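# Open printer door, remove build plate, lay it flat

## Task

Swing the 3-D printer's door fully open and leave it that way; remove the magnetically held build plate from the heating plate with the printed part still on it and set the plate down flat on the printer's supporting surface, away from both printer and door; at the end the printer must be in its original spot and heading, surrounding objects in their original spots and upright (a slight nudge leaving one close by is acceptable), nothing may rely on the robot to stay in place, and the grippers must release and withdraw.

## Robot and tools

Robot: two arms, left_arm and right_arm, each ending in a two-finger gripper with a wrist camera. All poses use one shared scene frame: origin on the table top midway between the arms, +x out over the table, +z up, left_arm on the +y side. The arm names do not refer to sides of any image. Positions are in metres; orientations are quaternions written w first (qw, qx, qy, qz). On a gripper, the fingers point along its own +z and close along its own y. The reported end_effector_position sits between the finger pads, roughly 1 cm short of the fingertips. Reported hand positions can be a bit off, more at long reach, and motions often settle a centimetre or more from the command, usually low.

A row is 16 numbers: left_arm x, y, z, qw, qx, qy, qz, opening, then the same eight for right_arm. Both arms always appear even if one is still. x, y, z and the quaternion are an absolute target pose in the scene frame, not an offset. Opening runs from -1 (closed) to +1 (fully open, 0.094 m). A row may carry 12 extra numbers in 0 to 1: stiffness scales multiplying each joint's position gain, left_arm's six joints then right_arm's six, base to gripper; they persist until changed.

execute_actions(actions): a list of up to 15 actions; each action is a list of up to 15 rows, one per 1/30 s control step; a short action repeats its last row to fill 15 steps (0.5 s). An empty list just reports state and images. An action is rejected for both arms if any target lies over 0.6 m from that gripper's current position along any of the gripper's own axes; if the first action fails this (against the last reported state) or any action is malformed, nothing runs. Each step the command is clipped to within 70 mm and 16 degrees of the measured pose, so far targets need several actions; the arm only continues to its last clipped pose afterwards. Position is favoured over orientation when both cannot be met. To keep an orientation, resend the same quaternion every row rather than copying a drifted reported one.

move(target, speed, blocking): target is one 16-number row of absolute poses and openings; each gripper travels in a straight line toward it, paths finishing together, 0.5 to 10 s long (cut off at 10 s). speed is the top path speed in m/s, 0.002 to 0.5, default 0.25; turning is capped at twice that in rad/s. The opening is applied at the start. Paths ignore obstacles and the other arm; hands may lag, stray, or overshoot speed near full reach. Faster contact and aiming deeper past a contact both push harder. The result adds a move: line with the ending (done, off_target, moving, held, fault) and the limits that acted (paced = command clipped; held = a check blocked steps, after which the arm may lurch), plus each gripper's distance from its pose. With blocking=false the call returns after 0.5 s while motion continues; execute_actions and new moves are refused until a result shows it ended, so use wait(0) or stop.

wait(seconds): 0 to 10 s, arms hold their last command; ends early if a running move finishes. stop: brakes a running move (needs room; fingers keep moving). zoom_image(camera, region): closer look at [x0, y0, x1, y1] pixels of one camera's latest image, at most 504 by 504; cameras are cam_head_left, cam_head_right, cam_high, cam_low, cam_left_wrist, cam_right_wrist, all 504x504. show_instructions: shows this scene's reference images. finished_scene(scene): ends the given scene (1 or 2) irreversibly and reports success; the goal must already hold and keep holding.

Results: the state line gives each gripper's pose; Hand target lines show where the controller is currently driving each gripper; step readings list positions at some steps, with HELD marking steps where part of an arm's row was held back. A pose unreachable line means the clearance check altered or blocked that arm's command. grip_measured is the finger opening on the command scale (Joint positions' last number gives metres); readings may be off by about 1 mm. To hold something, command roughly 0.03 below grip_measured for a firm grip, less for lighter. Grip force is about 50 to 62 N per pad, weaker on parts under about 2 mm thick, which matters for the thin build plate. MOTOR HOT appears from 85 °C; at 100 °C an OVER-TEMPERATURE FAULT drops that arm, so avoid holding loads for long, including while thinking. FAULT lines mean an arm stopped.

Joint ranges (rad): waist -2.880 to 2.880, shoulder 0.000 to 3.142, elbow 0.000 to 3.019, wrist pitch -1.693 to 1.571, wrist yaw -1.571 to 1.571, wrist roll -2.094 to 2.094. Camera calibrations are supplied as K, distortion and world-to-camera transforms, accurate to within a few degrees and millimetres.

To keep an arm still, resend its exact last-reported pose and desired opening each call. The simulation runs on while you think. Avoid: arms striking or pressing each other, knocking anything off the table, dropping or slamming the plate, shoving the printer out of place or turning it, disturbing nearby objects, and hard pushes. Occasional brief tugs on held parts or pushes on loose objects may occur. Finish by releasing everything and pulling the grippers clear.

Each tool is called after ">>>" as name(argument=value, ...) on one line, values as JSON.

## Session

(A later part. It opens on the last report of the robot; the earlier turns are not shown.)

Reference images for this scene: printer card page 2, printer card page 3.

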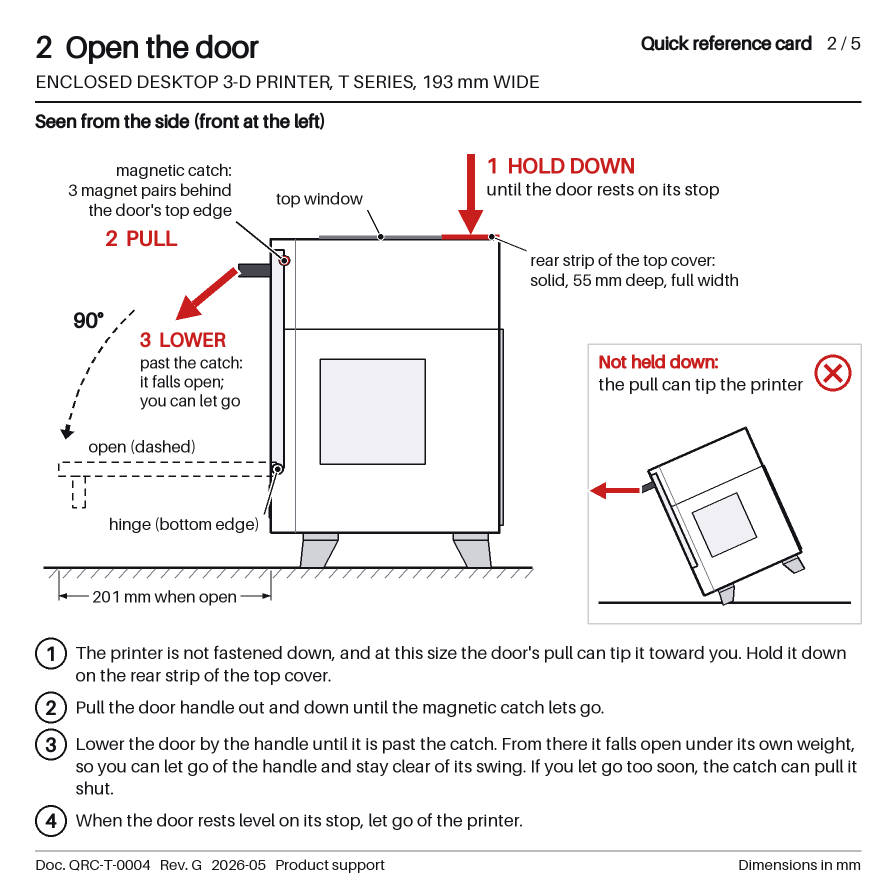

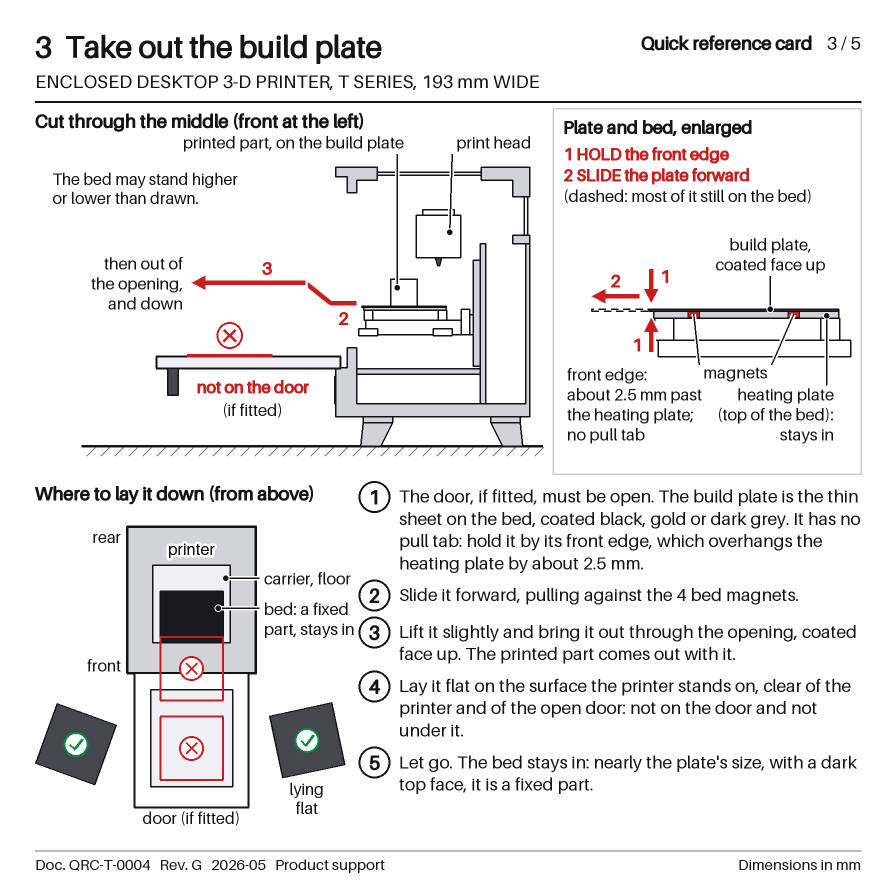

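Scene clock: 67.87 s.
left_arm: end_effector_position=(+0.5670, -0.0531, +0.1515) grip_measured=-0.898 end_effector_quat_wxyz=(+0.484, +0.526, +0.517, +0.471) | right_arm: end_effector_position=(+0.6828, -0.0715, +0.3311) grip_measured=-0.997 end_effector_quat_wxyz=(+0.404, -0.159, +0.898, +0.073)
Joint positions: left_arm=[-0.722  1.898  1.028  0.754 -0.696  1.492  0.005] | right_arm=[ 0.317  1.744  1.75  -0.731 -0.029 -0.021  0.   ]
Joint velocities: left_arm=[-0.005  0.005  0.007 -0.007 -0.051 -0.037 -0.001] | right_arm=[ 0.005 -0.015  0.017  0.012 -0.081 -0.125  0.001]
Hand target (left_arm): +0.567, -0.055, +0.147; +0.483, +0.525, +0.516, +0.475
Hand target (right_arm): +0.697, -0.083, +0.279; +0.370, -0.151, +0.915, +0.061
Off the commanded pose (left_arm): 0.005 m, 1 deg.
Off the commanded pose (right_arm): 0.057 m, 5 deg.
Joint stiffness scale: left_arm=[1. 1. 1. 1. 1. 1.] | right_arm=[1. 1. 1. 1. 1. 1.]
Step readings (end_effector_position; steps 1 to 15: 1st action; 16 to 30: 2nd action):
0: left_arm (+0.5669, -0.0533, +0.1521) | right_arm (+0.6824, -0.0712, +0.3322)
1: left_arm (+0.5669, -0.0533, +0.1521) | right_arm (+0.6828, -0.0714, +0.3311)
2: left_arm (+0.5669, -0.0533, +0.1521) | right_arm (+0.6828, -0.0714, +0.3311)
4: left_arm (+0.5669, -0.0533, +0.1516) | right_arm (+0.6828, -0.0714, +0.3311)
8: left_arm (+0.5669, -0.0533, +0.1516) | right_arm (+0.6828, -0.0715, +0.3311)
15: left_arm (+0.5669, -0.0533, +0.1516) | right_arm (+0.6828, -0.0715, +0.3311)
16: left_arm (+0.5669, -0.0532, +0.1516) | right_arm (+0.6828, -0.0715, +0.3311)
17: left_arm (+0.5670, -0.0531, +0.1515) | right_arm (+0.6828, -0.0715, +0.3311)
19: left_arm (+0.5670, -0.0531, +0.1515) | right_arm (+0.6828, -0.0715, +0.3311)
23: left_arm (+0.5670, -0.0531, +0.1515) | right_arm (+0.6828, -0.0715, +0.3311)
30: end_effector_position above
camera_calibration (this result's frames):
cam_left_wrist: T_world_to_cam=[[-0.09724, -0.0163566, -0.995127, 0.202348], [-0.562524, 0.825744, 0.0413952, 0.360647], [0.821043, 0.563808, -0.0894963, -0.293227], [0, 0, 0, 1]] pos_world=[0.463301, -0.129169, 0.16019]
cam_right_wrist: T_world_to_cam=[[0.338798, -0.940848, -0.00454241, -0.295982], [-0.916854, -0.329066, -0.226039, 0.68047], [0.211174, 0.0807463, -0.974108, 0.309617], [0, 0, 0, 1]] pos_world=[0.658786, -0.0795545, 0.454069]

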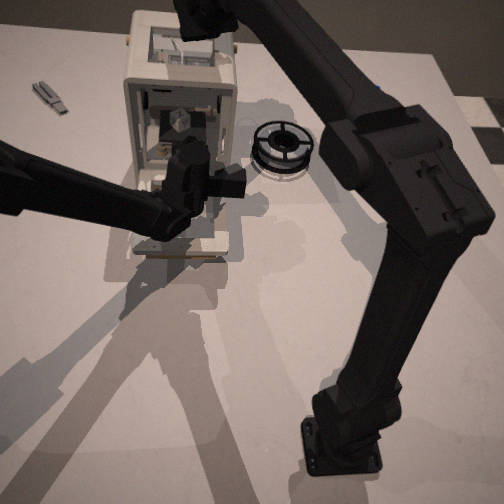

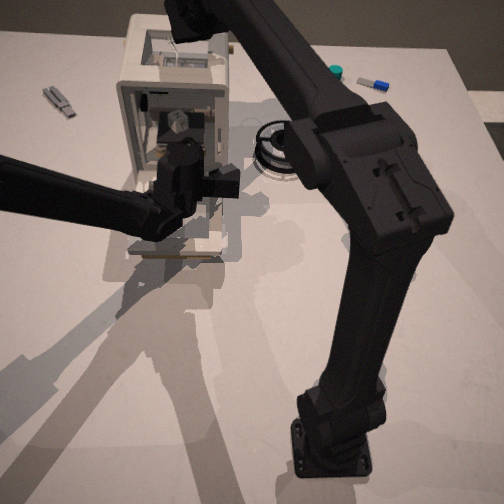

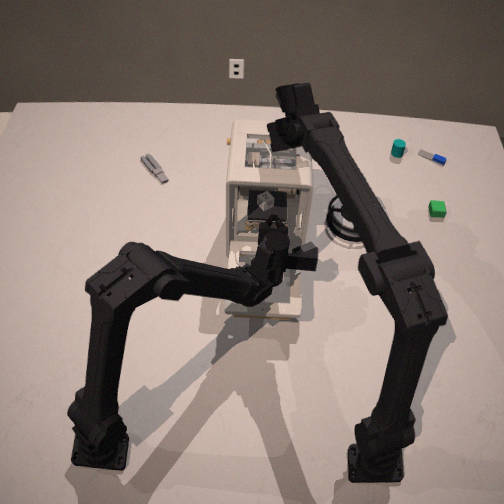

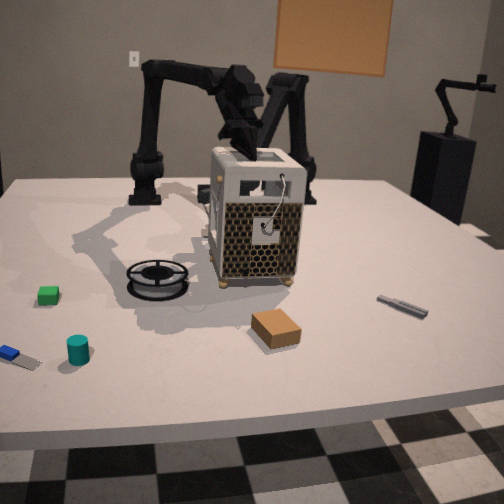

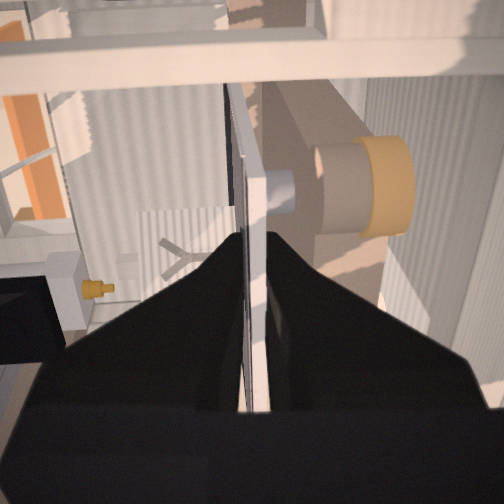

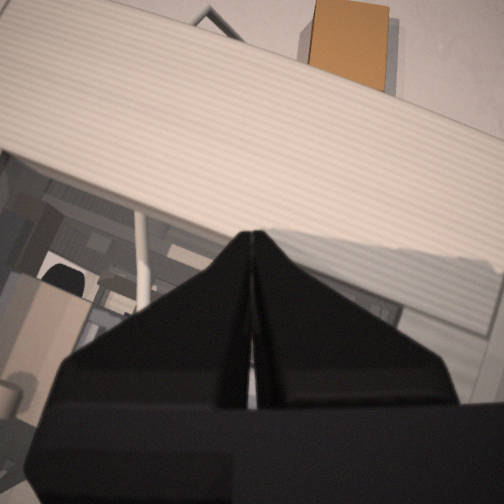

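Pull with downward bias.

>>> execute_actions(actions=[[[0.557,-0.055,0.142,0.48,0.528,0.519,0.472,-0.912,0.7,-0.082,0.278,0.37,-0.151,0.915,0.061,-1]],[[0.548,-0.055,0.14,0.48,0.528,0.519,0.472,-0.914,0.7,-0.082,0.278,0.37,-0.151,0.915,0.061,-1]],[[0.54,-0.055,0.14,0.48,0.528,0.519,0.472,-0.914,0.7,-0.082,0.278,0.37,-0.151,0.915,0.061,-1]]])

Scene clock: 69.50 s.
left_arm: end_effector_position=(+0.5638, -0.0496, +0.1501) grip_measured=-0.902 end_effector_quat_wxyz=(+0.486, +0.520, +0.520, +0.472) | right_arm: end_effector_position=(+0.6822, -0.0708, +0.3310) grip_measured=-0.997 end_effector_quat_wxyz=(+0.403, -0.160, +0.898, +0.074)
Joint positions: left_arm=[-0.724  1.898  1.015  0.775 -0.708  1.486  0.005] | right_arm=[ 0.317  1.744  1.75  -0.733 -0.03  -0.021  0.   ]
Joint velocities: left_arm=[-0.005 -0.015 -0.002 -0.012 -0.037  0.037  0.   ] | right_arm=[-0.005 -0.015  0.002 -0.007  0.007 -0.081 -0.   ]
Hand target (left_arm): +0.541, -0.055, +0.140; +0.480, +0.528, +0.518, +0.472
Hand target (right_arm): +0.697, -0.083, +0.278; +0.370, -0.151, +0.915, +0.061
Off the commanded pose (left_arm): 0.026 m, 1 deg.
Off the commanded pose (right_arm): 0.057 m, 5 deg.
Joint stiffness scale: left_arm=[1. 1. 1. 1. 1. 1.] | right_arm=[1. 1. 1. 1. 1. 1.]
Step readings (end_effector_position; steps 1 to 15: 1st action; 16 to 30: 2nd action; 31 to 45: 3rd action):
0: left_arm (+0.5670, -0.0531, +0.1515) | right_arm (+0.6828, -0.0715, +0.3311)
1: left_arm (+0.5666, -0.0529, +0.1510) | right_arm (+0.6828, -0.0715, +0.3311)
2: left_arm (+0.5664, -0.0531, +0.1510) | right_arm (+0.6828, -0.0715, +0.3311)
4: left_arm (+0.5664, -0.0531, +0.1510) | right_arm (+0.6828, -0.0715, +0.3311)
8: left_arm (+0.5664, -0.0531, +0.1510) | right_arm (+0.6828, -0.0715, +0.3311)
15: left_arm (+0.5664, -0.0531, +0.1510) | right_arm (+0.6828, -0.0715, +0.3311)
16: left_arm (+0.5660, -0.0527, +0.1506) | right_arm (+0.6828, -0.0715, +0.3311)
17: left_arm (+0.5658, -0.0523, +0.1507) | right_arm (+0.6828, -0.0715, +0.3311)
19: left_arm (+0.5653, -0.0517, +0.1506) | right_arm (+0.6828, -0.0715, +0.3311)
23: left_arm (+0.5653, -0.0517, +0.1508) | right_arm (+0.6828, -0.0715, +0.3311)
30: left_arm (+0.5653, -0.0517, +0.1508) | right_arm (+0.6828, -0.0715, +0.3311)
31: left_arm (+0.5648, -0.0515, +0.1504) | right_arm (+0.6828, -0.0715, +0.3311)
32: left_arm (+0.5646, -0.0510, +0.1503) | right_arm (+0.6828, -0.0714, +0.3311)
34: left_arm (+0.5640, -0.0499, +0.1501) | right_arm (+0.6824, -0.0711, +0.3312)
38: left_arm (+0.5638, -0.0496, +0.1501) | right_arm (+0.6822, -0.0708, +0.3310)
45: end_effector_position above
camera_calibration (this result's frames):
cam_left_wrist: T_world_to_cam=[[-0.0903004, -0.0277048, -0.995529, 0.19629], [-0.571293, 0.820234, 0.0289932, 0.362549], [0.815764, 0.571357, -0.089895, -0.289281], [0, 0, 0, 1]] pos_world=[0.460831, -0.126654, 0.158896]
cam_right_wrist: T_world_to_cam=[[0.34058, -0.940199, -0.00559963, -0.295979], [-0.916624, -0.330703, -0.224581, 0.679331], [0.209299, 0.0816206, -0.974439, 0.311072], [0, 0, 0, 1]] pos_world=[0.658388, -0.0790128, 0.454028]

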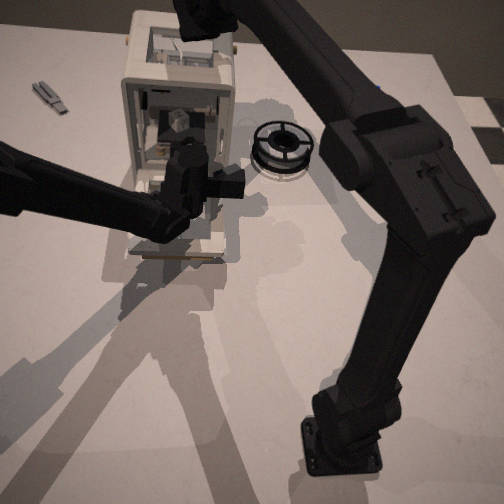

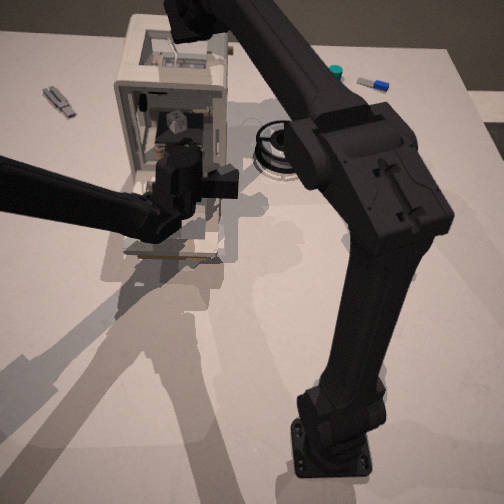

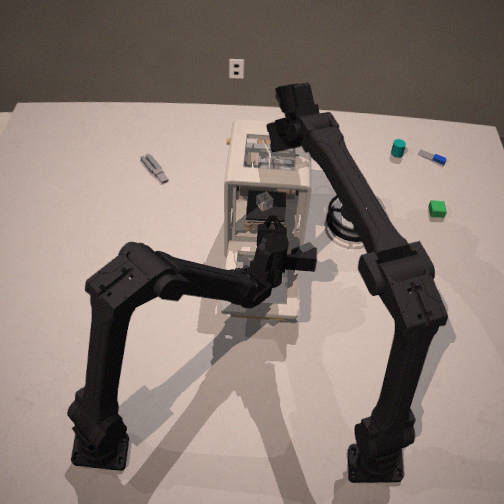

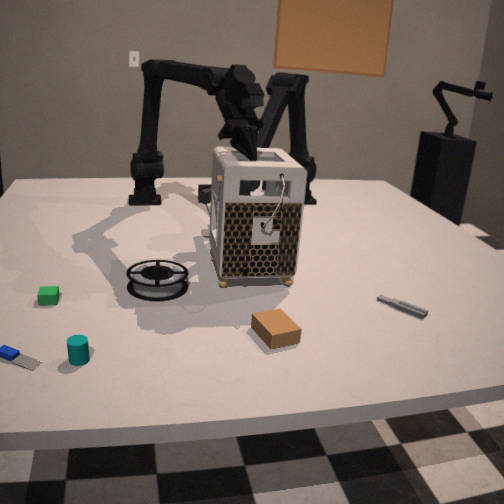

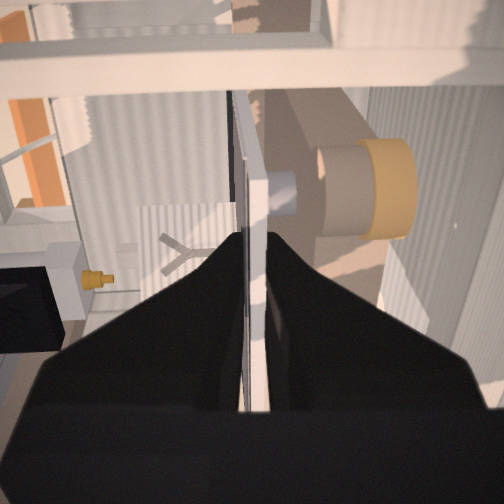

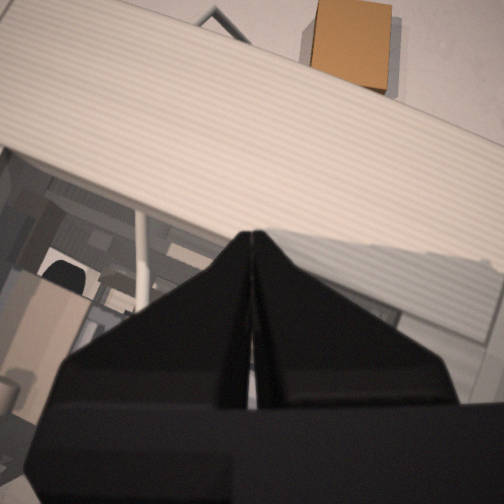

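>>> execute_actions(actions=[])

Scene clock: 70.10 s.
left_arm: end_effector_position=(+0.5638, -0.0496, +0.1501) grip_measured=-0.902 end_effector_quat_wxyz=(+0.486, +0.520, +0.520, +0.472) | right_arm: end_effector_position=(+0.6822, -0.0708, +0.3310) grip_measured=-0.997 end_effector_quat_wxyz=(+0.403, -0.160, +0.898, +0.074)
Joint positions: left_arm=[-0.724  1.898  1.015  0.775 -0.708  1.486  0.005] | right_arm=[ 0.317  1.744  1.75  -0.733 -0.03  -0.021  0.   ]
Joint velocities: left_arm=[ 0.005 -0.015 -0.002 -0.007 -0.007 -0.051  0.   ] | right_arm=[-0.005  0.005 -0.017 -0.017  0.007 -0.037 -0.001]
Hand target (left_arm): +0.541, -0.055, +0.140; +0.480, +0.528, +0.518, +0.472
Hand target (right_arm): +0.697, -0.083, +0.278; +0.370, -0.151, +0.915, +0.061
Off the commanded pose (left_arm): 0.026 m, 1 deg.
Off the commanded pose (right_arm): 0.057 m, 5 deg.
Joint stiffness scale: left_arm=[1. 1. 1. 1. 1. 1.] | right_arm=[1. 1. 1. 1. 1. 1.]
camera_calibration (this result's frames):
cam_left_wrist: T_world_to_cam=[[-0.0903004, -0.0277048, -0.995529, 0.19629], [-0.571293, 0.820234, 0.0289932, 0.362549], [0.815764, 0.571357, -0.089895, -0.289281], [0, 0, 0, 1]] pos_world=[0.460831, -0.126654, 0.158896]
cam_right_wrist: T_world_to_cam=[[0.34058, -0.940199, -0.00559963, -0.295979], [-0.916624, -0.330703, -0.224581, 0.679331], [0.209299, 0.0816206, -0.974439, 0.311072], [0, 0, 0, 1]] pos_world=[0.658388, -0.0790128, 0.454028]

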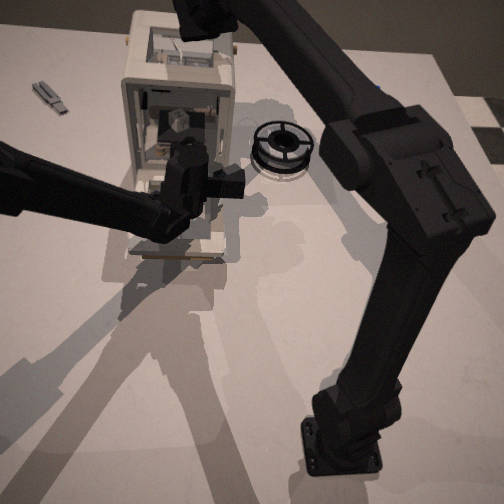

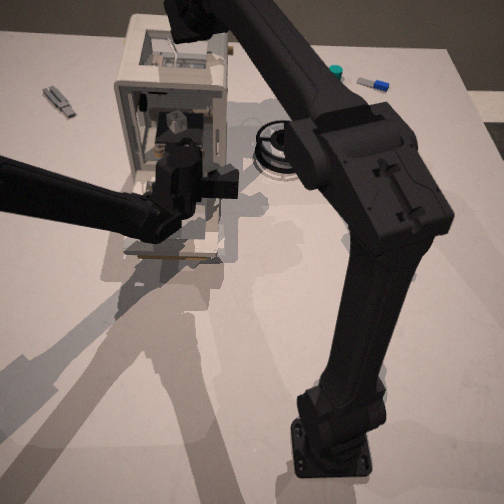

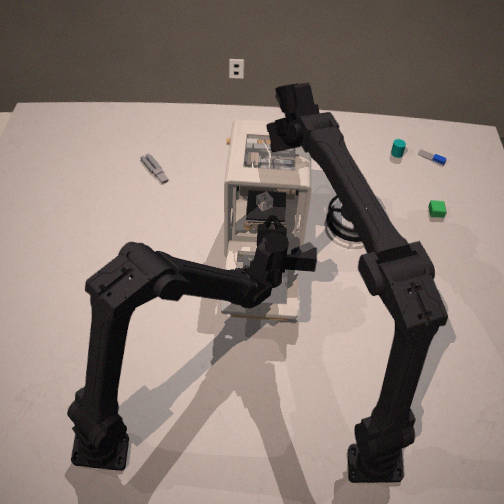

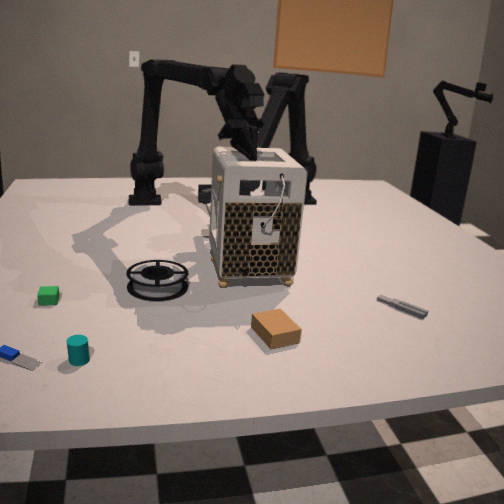

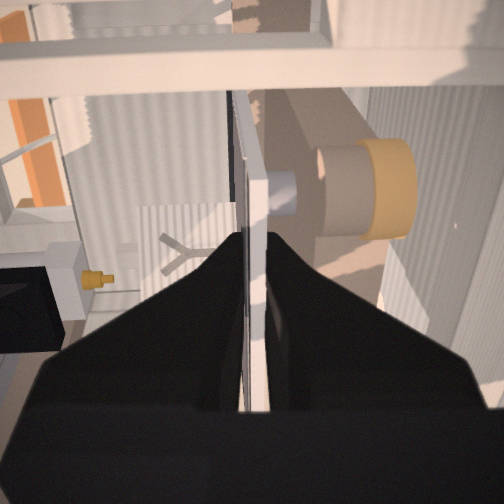

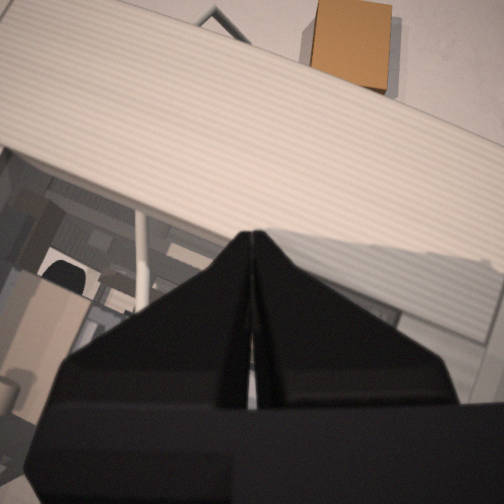

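>>> execute_actions(actions=[[[0.57,-0.052,0.135,0.468,0.5383,0.529,0.4599,-0.83,0.7,-0.082,0.278,0.37,-0.151,0.915,0.061,-1]],[[0.568,-0.052,0.11,0.4585,0.5464,0.5369,0.4505,-0.83,0.7,-0.082,0.278,0.37,-0.151,0.915,0.061,-1]],[[0.555,-0.056,0.10,0.44,0.553,0.553,0.44,-0.83,0.7,-0.082,0.278,0.37,-0.151,0.915,0.061,-1]],[[0.542,-0.06,0.10,0.44,0.553,0.553,0.44,-0.83,0.7,-0.082,0.278,0.37,-0.151,0.915,0.061,-1]]])

Scene clock: 72.30 s.
left_arm: end_effector_position=(+0.5609, -0.0514, +0.1478) grip_measured=-0.831 end_effector_quat_wxyz=(+0.473, +0.512, +0.557, +0.452) | right_arm: end_effector_position=(+0.6822, -0.0708, +0.3310) grip_measured=-0.997 end_effector_quat_wxyz=(+0.403, -0.160, +0.898, +0.074)
Joint positions: left_arm=[-0.736  1.875  1.035  0.643 -0.746  1.372  0.008] | right_arm=[ 0.317  1.744  1.75  -0.733 -0.03  -0.021  0.   ]
Joint velocities: left_arm=[ 0.005 -0.015 -0.017 -0.007 -0.022 -0.022  0.001] | right_arm=[-0.015  0.005  0.007  0.007 -0.051  0.066 -0.   ]
Hand target (left_arm): +0.541, -0.058, +0.102; +0.440, +0.553, +0.553, +0.442
Hand target (right_arm): +0.697, -0.083, +0.279; +0.370, -0.151, +0.915, +0.061
Off the commanded pose (left_arm): 0.052 m, 6 deg.
Off the commanded pose (right_arm): 0.057 m, 5 deg.
Joint stiffness scale: left_arm=[1. 1. 1. 1. 1. 1.] | right_arm=[1. 1. 1. 1. 1. 1.]
Step readings (end_effector_position; steps 1 to 15: 1st action; 16 to 30: 2nd action; 31 to 45: 3rd action; 46 to 60: 4th action):
0: left_arm (+0.5638, -0.0496, +0.1501) | right_arm (+0.6822, -0.0708, +0.3310)
1: left_arm (+0.5646, -0.0502, +0.1493) | right_arm (+0.6822, -0.0708, +0.3310)
2: left_arm (+0.5646, -0.0504, +0.1487) | right_arm (+0.6822, -0.0708, +0.3310)
4: left_arm (+0.5648, -0.0506, +0.1488) | right_arm (+0.6822, -0.0708, +0.3310)
8: left_arm (+0.5647, -0.0506, +0.1487) | right_arm (+0.6822, -0.0708, +0.3310)
15: left_arm (+0.5647, -0.0506, +0.1485) | right_arm (+0.6822, -0.0708, +0.3310)
16: left_arm (+0.5647, -0.0505, +0.1483) | right_arm (+0.6822, -0.0708, +0.3310)
17: left_arm (+0.5647, -0.0505, +0.1481) | right_arm (+0.6822, -0.0708, +0.3310)
19: left_arm (+0.5647, -0.0506, +0.1481) | right_arm (+0.6822, -0.0708, +0.3310)
23: left_arm (+0.5647, -0.0506, +0.1481) | right_arm (+0.6822, -0.0708, +0.3310)
30: left_arm (+0.5646, -0.0506, +0.1481) | right_arm (+0.6822, -0.0708, +0.3310)
31: left_arm (+0.5644, -0.0499, +0.1467) | right_arm (+0.6822, -0.0708, +0.3310)
32: left_arm (+0.5642, -0.0504, +0.1476) | right_arm (+0.6822, -0.0708, +0.3310)
34: left_arm (+0.5642, -0.0504, +0.1474) | right_arm (+0.6822, -0.0708, +0.3310)
38: left_arm (+0.5642, -0.0504, +0.1475) | right_arm (+0.6822, -0.0708, +0.3310)
45: left_arm (+0.5642, -0.0504, +0.1474) | right_arm (+0.6822, -0.0708, +0.3310)
46: left_arm (+0.5637, -0.0504, +0.1478) | right_arm (+0.6822, -0.0708, +0.3310)
47: left_arm (+0.5629, -0.0503, +0.1479) | right_arm (+0.6822, -0.0708, +0.3310)
49: left_arm (+0.5614, -0.0512, +0.1480) | right_arm (+0.6822, -0.0708, +0.3310)
53: left_arm (+0.5609, -0.0514, +0.1479) | right_arm (+0.6822, -0.0708, +0.3310)
60: end_effector_position above
camera_calibration (this result's frames):
cam_left_wrist: T_world_to_cam=[[-0.149899, -0.080981, -0.985379, 0.222894], [-0.600642, 0.799105, 0.0256993, 0.378318], [0.78534, 0.595713, -0.168426, -0.256176], [0, 0, 0, 1]] pos_world=[0.461831, -0.131658, 0.166766]
cam_right_wrist: T_world_to_cam=[[0.34058, -0.940199, -0.00559963, -0.295979], [-0.916624, -0.330703, -0.224581, 0.679331], [0.209299, 0.0816206, -0.974439, 0.311072], [0, 0, 0, 1]] pos_world=[0.658388, -0.0790128, 0.454028]

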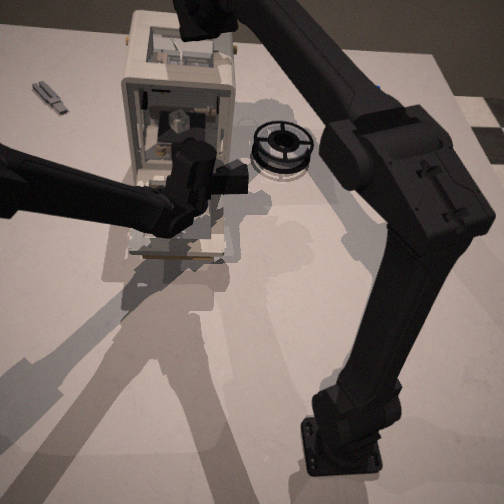

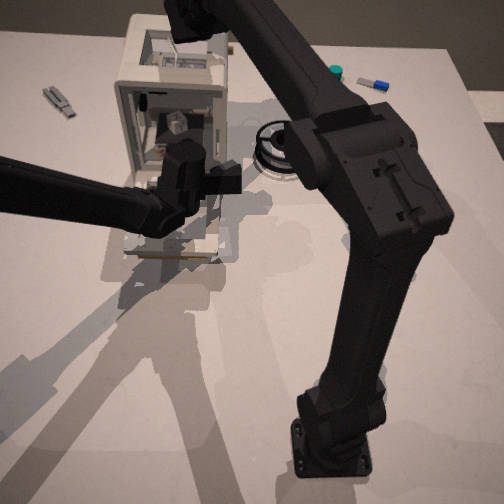

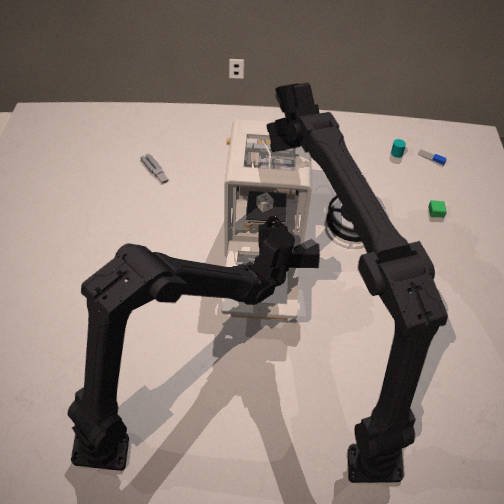

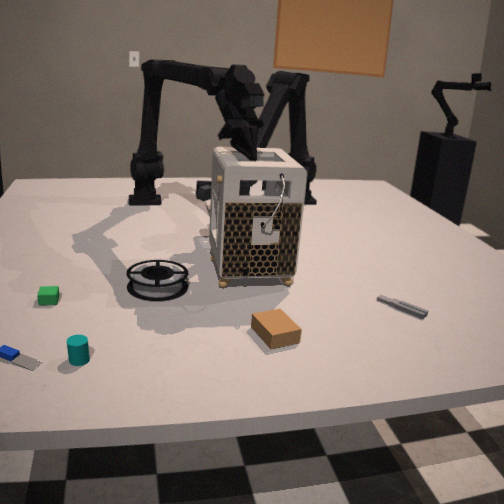

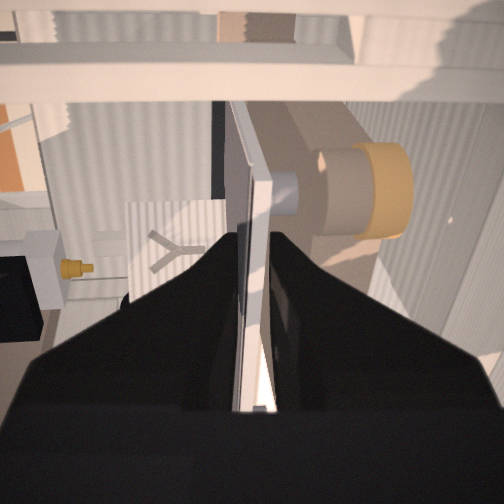

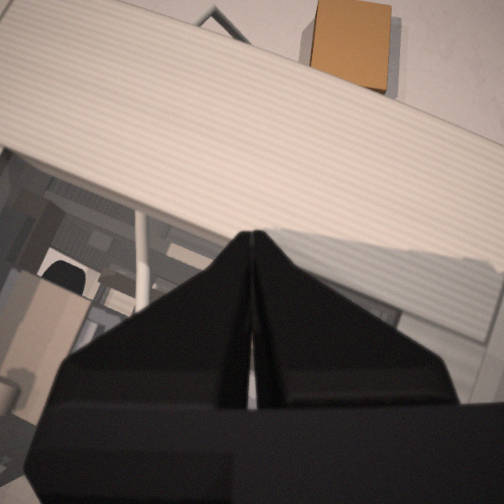

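The plate seems to follow. Continue.

>>> execute_actions(actions=[[[0.535,-0.06,0.10,0.44,0.553,0.553,0.44,-0.83,0.7,-0.082,0.278,0.37,-0.151,0.915,0.061,-1]],[[0.528,-0.06,0.10,0.44,0.553,0.553,0.44,-0.83,0.7,-0.082,0.278,0.37,-0.151,0.915,0.061,-1]],[[0.521,-0.06,0.10,0.44,0.553,0.553,0.44,-0.83,0.7,-0.082,0.278,0.37,-0.151,0.915,0.061,-1]]])

Scene clock: 74.00 s.
left_arm: end_effector_position=(+0.5296, -0.0547, +0.1331) grip_measured=-0.831 end_effector_quat_wxyz=(+0.460, +0.531, +0.553, +0.448) | right_arm: end_effector_position=(+0.6822, -0.0708, +0.3310) grip_measured=-0.997 end_effector_quat_wxyz=(+0.403, -0.160, +0.898, +0.074)
Joint positions: left_arm=[-0.779  1.85   0.97   0.633 -0.772  1.363  0.008] | right_arm=[ 0.317  1.744  1.75  -0.733 -0.03  -0.021  0.   ]
Joint velocities: left_arm=[-0.005 -0.015  0.007 -0.002  0.066 -0.007 -0.   ] | right_arm=[-0.005  0.005  0.012  0.017 -0.022  0.081 -0.001]
Hand target (left_arm): +0.520, -0.059, +0.101; +0.440, +0.553, +0.553, +0.441
Hand target (right_arm): +0.697, -0.083, +0.278; +0.370, -0.151, +0.915, +0.061
Off the commanded pose (left_arm): 0.035 m, 4 deg.
Off the commanded pose (right_arm): 0.057 m, 5 deg.
Joint stiffness scale: left_arm=[1. 1. 1. 1. 1. 1.] | right_arm=[1. 1. 1. 1. 1. 1.]
Step readings (end_effector_position; steps 1 to 15: 1st action; 16 to 30: 2nd action; 31 to 45: 3rd action):
0: left_arm (+0.5609, -0.0514, +0.1478) | right_arm (+0.6822, -0.0708, +0.3310)
1: left_arm (+0.5605, -0.0512, +0.1478) | right_arm (+0.6822, -0.0708, +0.3310)
2: left_arm (+0.5596, -0.0512, +0.1480) | right_arm (+0.6822, -0.0708, +0.3310)
4: left_arm (+0.5570, -0.0514, +0.1478) | right_arm (+0.6822, -0.0708, +0.3310)
8: left_arm (+0.5547, -0.0513, +0.1480) | right_arm (+0.6822, -0.0708, +0.3310)
15: left_arm (+0.5547, -0.0513, +0.1480) | right_arm (+0.6822, -0.0708, +0.3310)
16: left_arm (+0.5543, -0.0511, +0.1478) | right_arm (+0.6822, -0.0708, +0.3310)
17: left_arm (+0.5540, -0.0506, +0.1478) | right_arm (+0.6822, -0.0708, +0.3310)
19: left_arm (+0.5522, -0.0505, +0.1479) | right_arm (+0.6822, -0.0708, +0.3310)
23: left_arm (+0.5506, -0.0507, +0.1478) | right_arm (+0.6822, -0.0708, +0.3310)
30: left_arm (+0.5506, -0.0507, +0.1478) | right_arm (+0.6822, -0.0708, +0.3310)
31: left_arm (+0.5502, -0.0504, +0.1475) | right_arm (+0.6822, -0.0708, +0.3310)
32: left_arm (+0.5491, -0.0504, +0.1475) | right_arm (+0.6822, -0.0708, +0.3310)
34: left_arm (+0.5462, -0.0503, +0.1477) | right_arm (+0.6822, -0.0708, +0.3310)
38: left_arm (+0.5414, -0.0509, +0.1453) | right_arm (+0.6822, -0.0708, +0.3310)
45: end_effector_position above
camera_calibration (this result's frames):
cam_left_wrist: T_world_to_cam=[[-0.183, -0.0491609, -0.981883, 0.222169], [-0.586296, 0.807165, 0.0688587, 0.349597], [0.789156, 0.588275, -0.176534, -0.233503], [0, 0, 0, 1]] pos_world=[0.429895, -0.133896, 0.15285]
cam_right_wrist: T_world_to_cam=[[0.34058, -0.940199, -0.00559963, -0.295979], [-0.916624, -0.330703, -0.224581, 0.679331], [0.209299, 0.0816206, -0.974439, 0.311072], [0, 0, 0, 1]] pos_world=[0.658388, -0.0790128, 0.454028]

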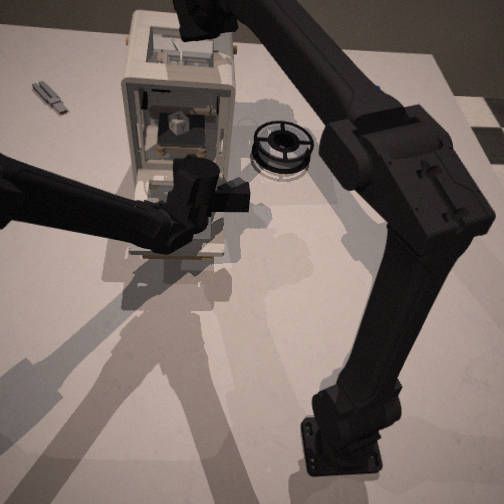

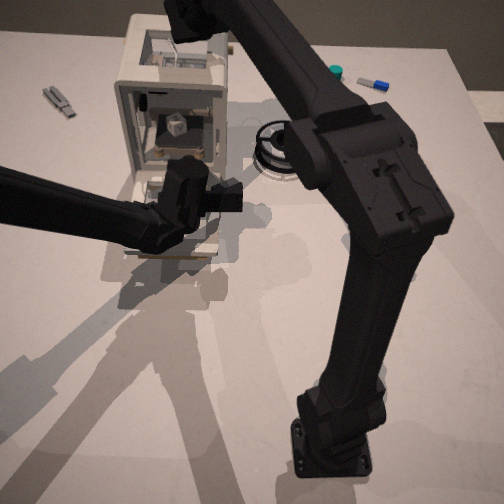

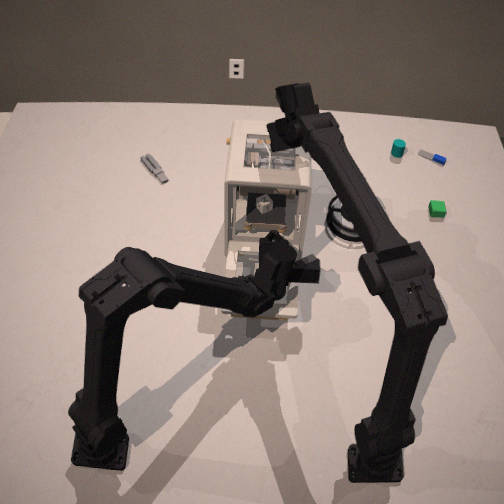

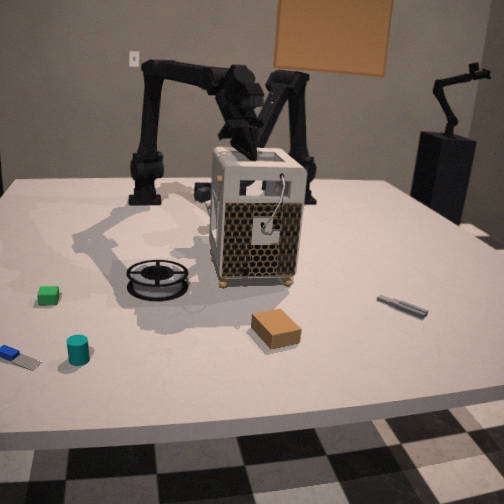

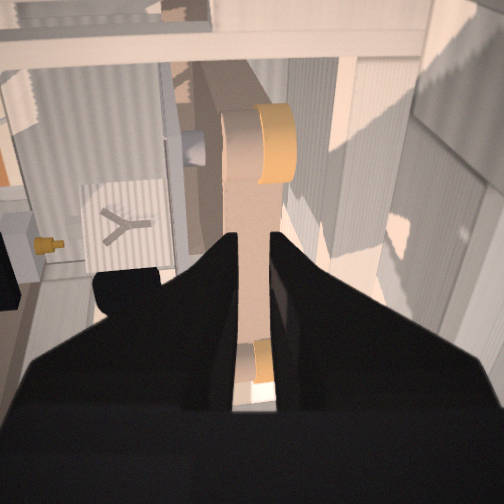

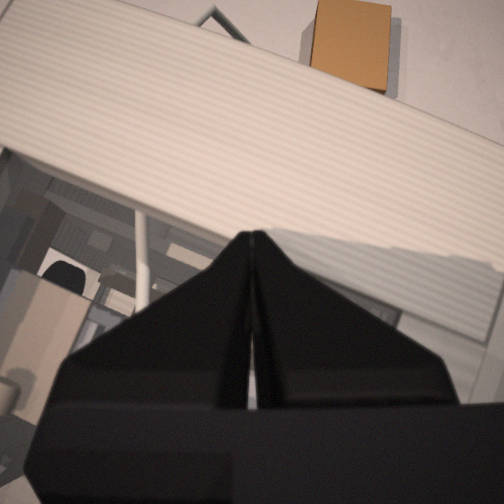

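>>> execute_actions(actions=[[[0.52,-0.045,0.15,0.468,0.5383,0.529,0.4599,-0.7,0.7,-0.082,0.278,0.37,-0.151,0.915,0.061,-1]],[[0.535,-0.045,0.15,0.468,0.5383,0.529,0.4599,-0.7,0.7,-0.082,0.278,0.37,-0.151,0.915,0.061,-1]],[[0.55,-0.045,0.148,0.468,0.5383,0.529,0.4599,-0.7,0.7,-0.082,0.278,0.37,-0.151,0.915,0.061,-1]]])

Scene clock: 75.67 s.
left_arm: end_effector_position=(+0.5389, -0.0408, +0.1526) grip_measured=-0.702 end_effector_quat_wxyz=(+0.469, +0.539, +0.530, +0.457) | right_arm: end_effector_position=(+0.6822, -0.0708, +0.3310) grip_measured=-0.997 end_effector_quat_wxyz=(+0.403, -0.160, +0.898, +0.074)
Joint positions: left_arm=[-0.74   1.814  0.95   0.675 -0.709  1.441  0.014] | right_arm=[ 0.317  1.744  1.75  -0.733 -0.03  -0.021  0.   ]
Joint velocities: left_arm=[-0.015 -0.005 -0.007 -0.002  0.007  0.051 -0.002] | right_arm=[ 0.005 -0.015 -0.017 -0.012  0.022 -0.066 -0.   ]
Hand target (left_arm): +0.549, -0.045, +0.148; +0.468, +0.538, +0.529, +0.460
Hand target (right_arm): +0.697, -0.083, +0.279; +0.370, -0.151, +0.915, +0.061
Off the commanded pose (left_arm): 0.013 m, 0 deg.
Off the commanded pose (right_arm): 0.057 m, 5 deg.
Joint stiffness scale: left_arm=[1. 1. 1. 1. 1. 1.] | right_arm=[1. 1. 1. 1. 1. 1.]
Step readings (end_effector_position; steps 1 to 15: 1st action; 16 to 30: 2nd action; 31 to 45: 3rd action):
0: left_arm (+0.5296, -0.0547, +0.1331) | right_arm (+0.6822, -0.0708, +0.3310)
1: left_arm (+0.5289, -0.0552, +0.1347) | right_arm (+0.6822, -0.0708, +0.3310)
2: left_arm (+0.5263, -0.0538, +0.1352) | right_arm (+0.6822, -0.0708, +0.3310)
4: left_arm (+0.5204, -0.0486, +0.1363) | right_arm (+0.6822, -0.0708, +0.3310)
8: left_arm (+0.5179, -0.0465, +0.1413) | right_arm (+0.6822, -0.0708, +0.3310)
15: left_arm (+0.5180, -0.0467, +0.1427) | right_arm (+0.6822, -0.0708, +0.3310)
16: left_arm (+0.5182, -0.0479, +0.1424) | right_arm (+0.6822, -0.0708, +0.3310)
17: left_arm (+0.5186, -0.0484, +0.1422) | right_arm (+0.6822, -0.0708, +0.3310)
19: left_arm (+0.5203, -0.0464, +0.1422) | right_arm (+0.6822, -0.0708, +0.3310)
23: left_arm (+0.5235, -0.0416, +0.1421) | right_arm (+0.6822, -0.0708, +0.3310)
30: left_arm (+0.5240, -0.0409, +0.1421) | right_arm (+0.6822, -0.0708, +0.3310)
31: left_arm (+0.5247, -0.0422, +0.1424) | right_arm (+0.6822, -0.0708, +0.3310)
32: left_arm (+0.5263, -0.0436, +0.1433) | right_arm (+0.6822, -0.0708, +0.3310)
34: left_arm (+0.5313, -0.0438, +0.1466) | right_arm (+0.6822, -0.0708, +0.3310)
38: left_arm (+0.5382, -0.0414, +0.1525) | right_arm (+0.6822, -0.0708, +0.3310)
45: end_effector_position above
camera_calibration (this result's frames):
cam_left_wrist: T_world_to_cam=[[-0.151124, -0.0165317, -0.988377, 0.228917], [-0.56039, 0.825103, 0.0718838, 0.328834], [0.814324, 0.56474, -0.133957, -0.266567], [0, 0, 0, 1]] pos_world=[0.435942, -0.116997, 0.16691]
cam_right_wrist: T_world_to_cam=[[0.34058, -0.940199, -0.00559963, -0.295979], [-0.916624, -0.330703, -0.224581, 0.679331], [0.209299, 0.0816206, -0.974439, 0.311072], [0, 0, 0, 1]] pos_world=[0.658388, -0.0790128, 0.454028]

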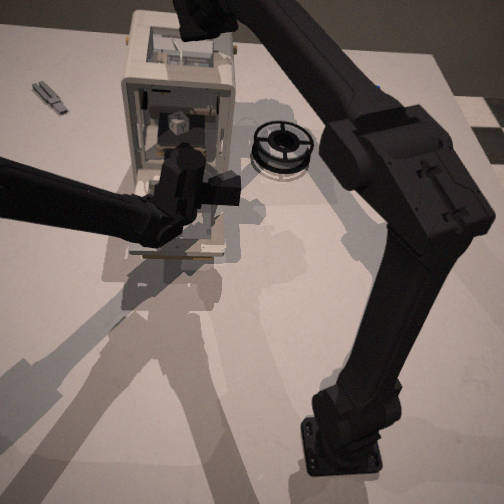

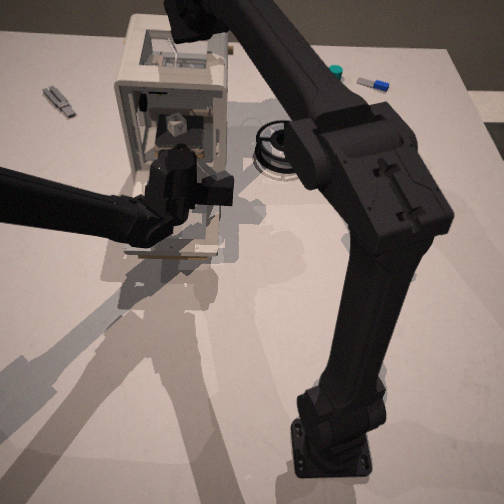

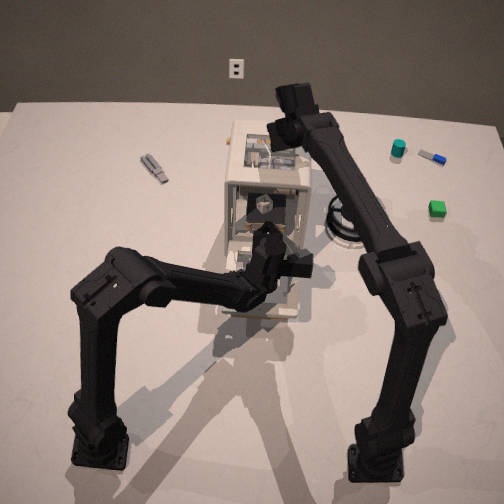

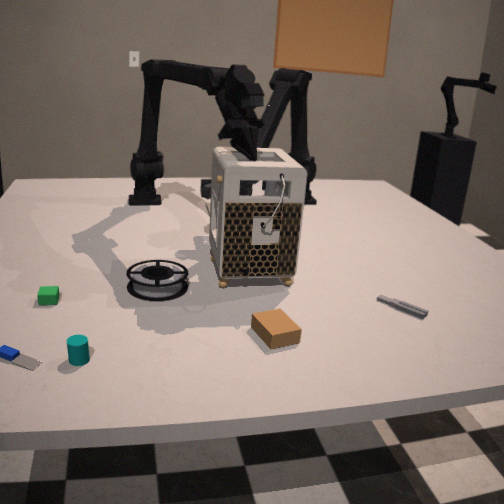

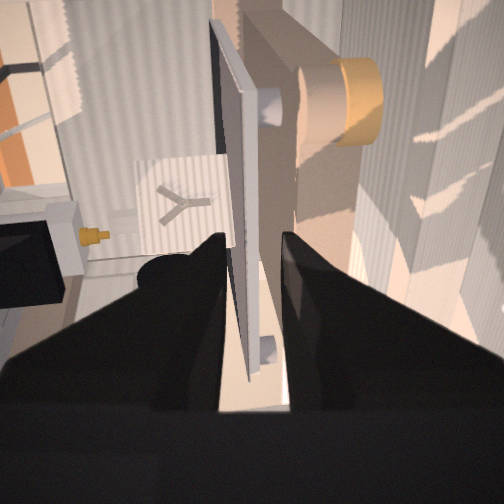

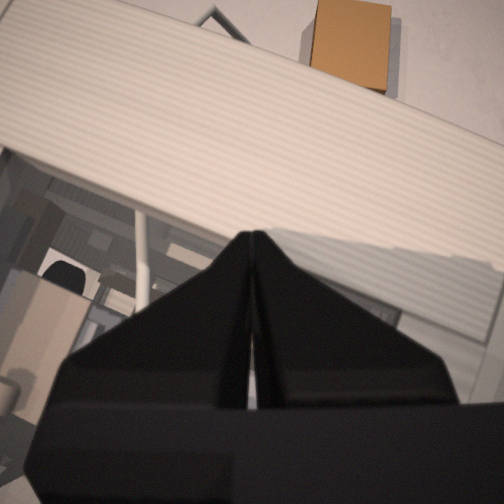

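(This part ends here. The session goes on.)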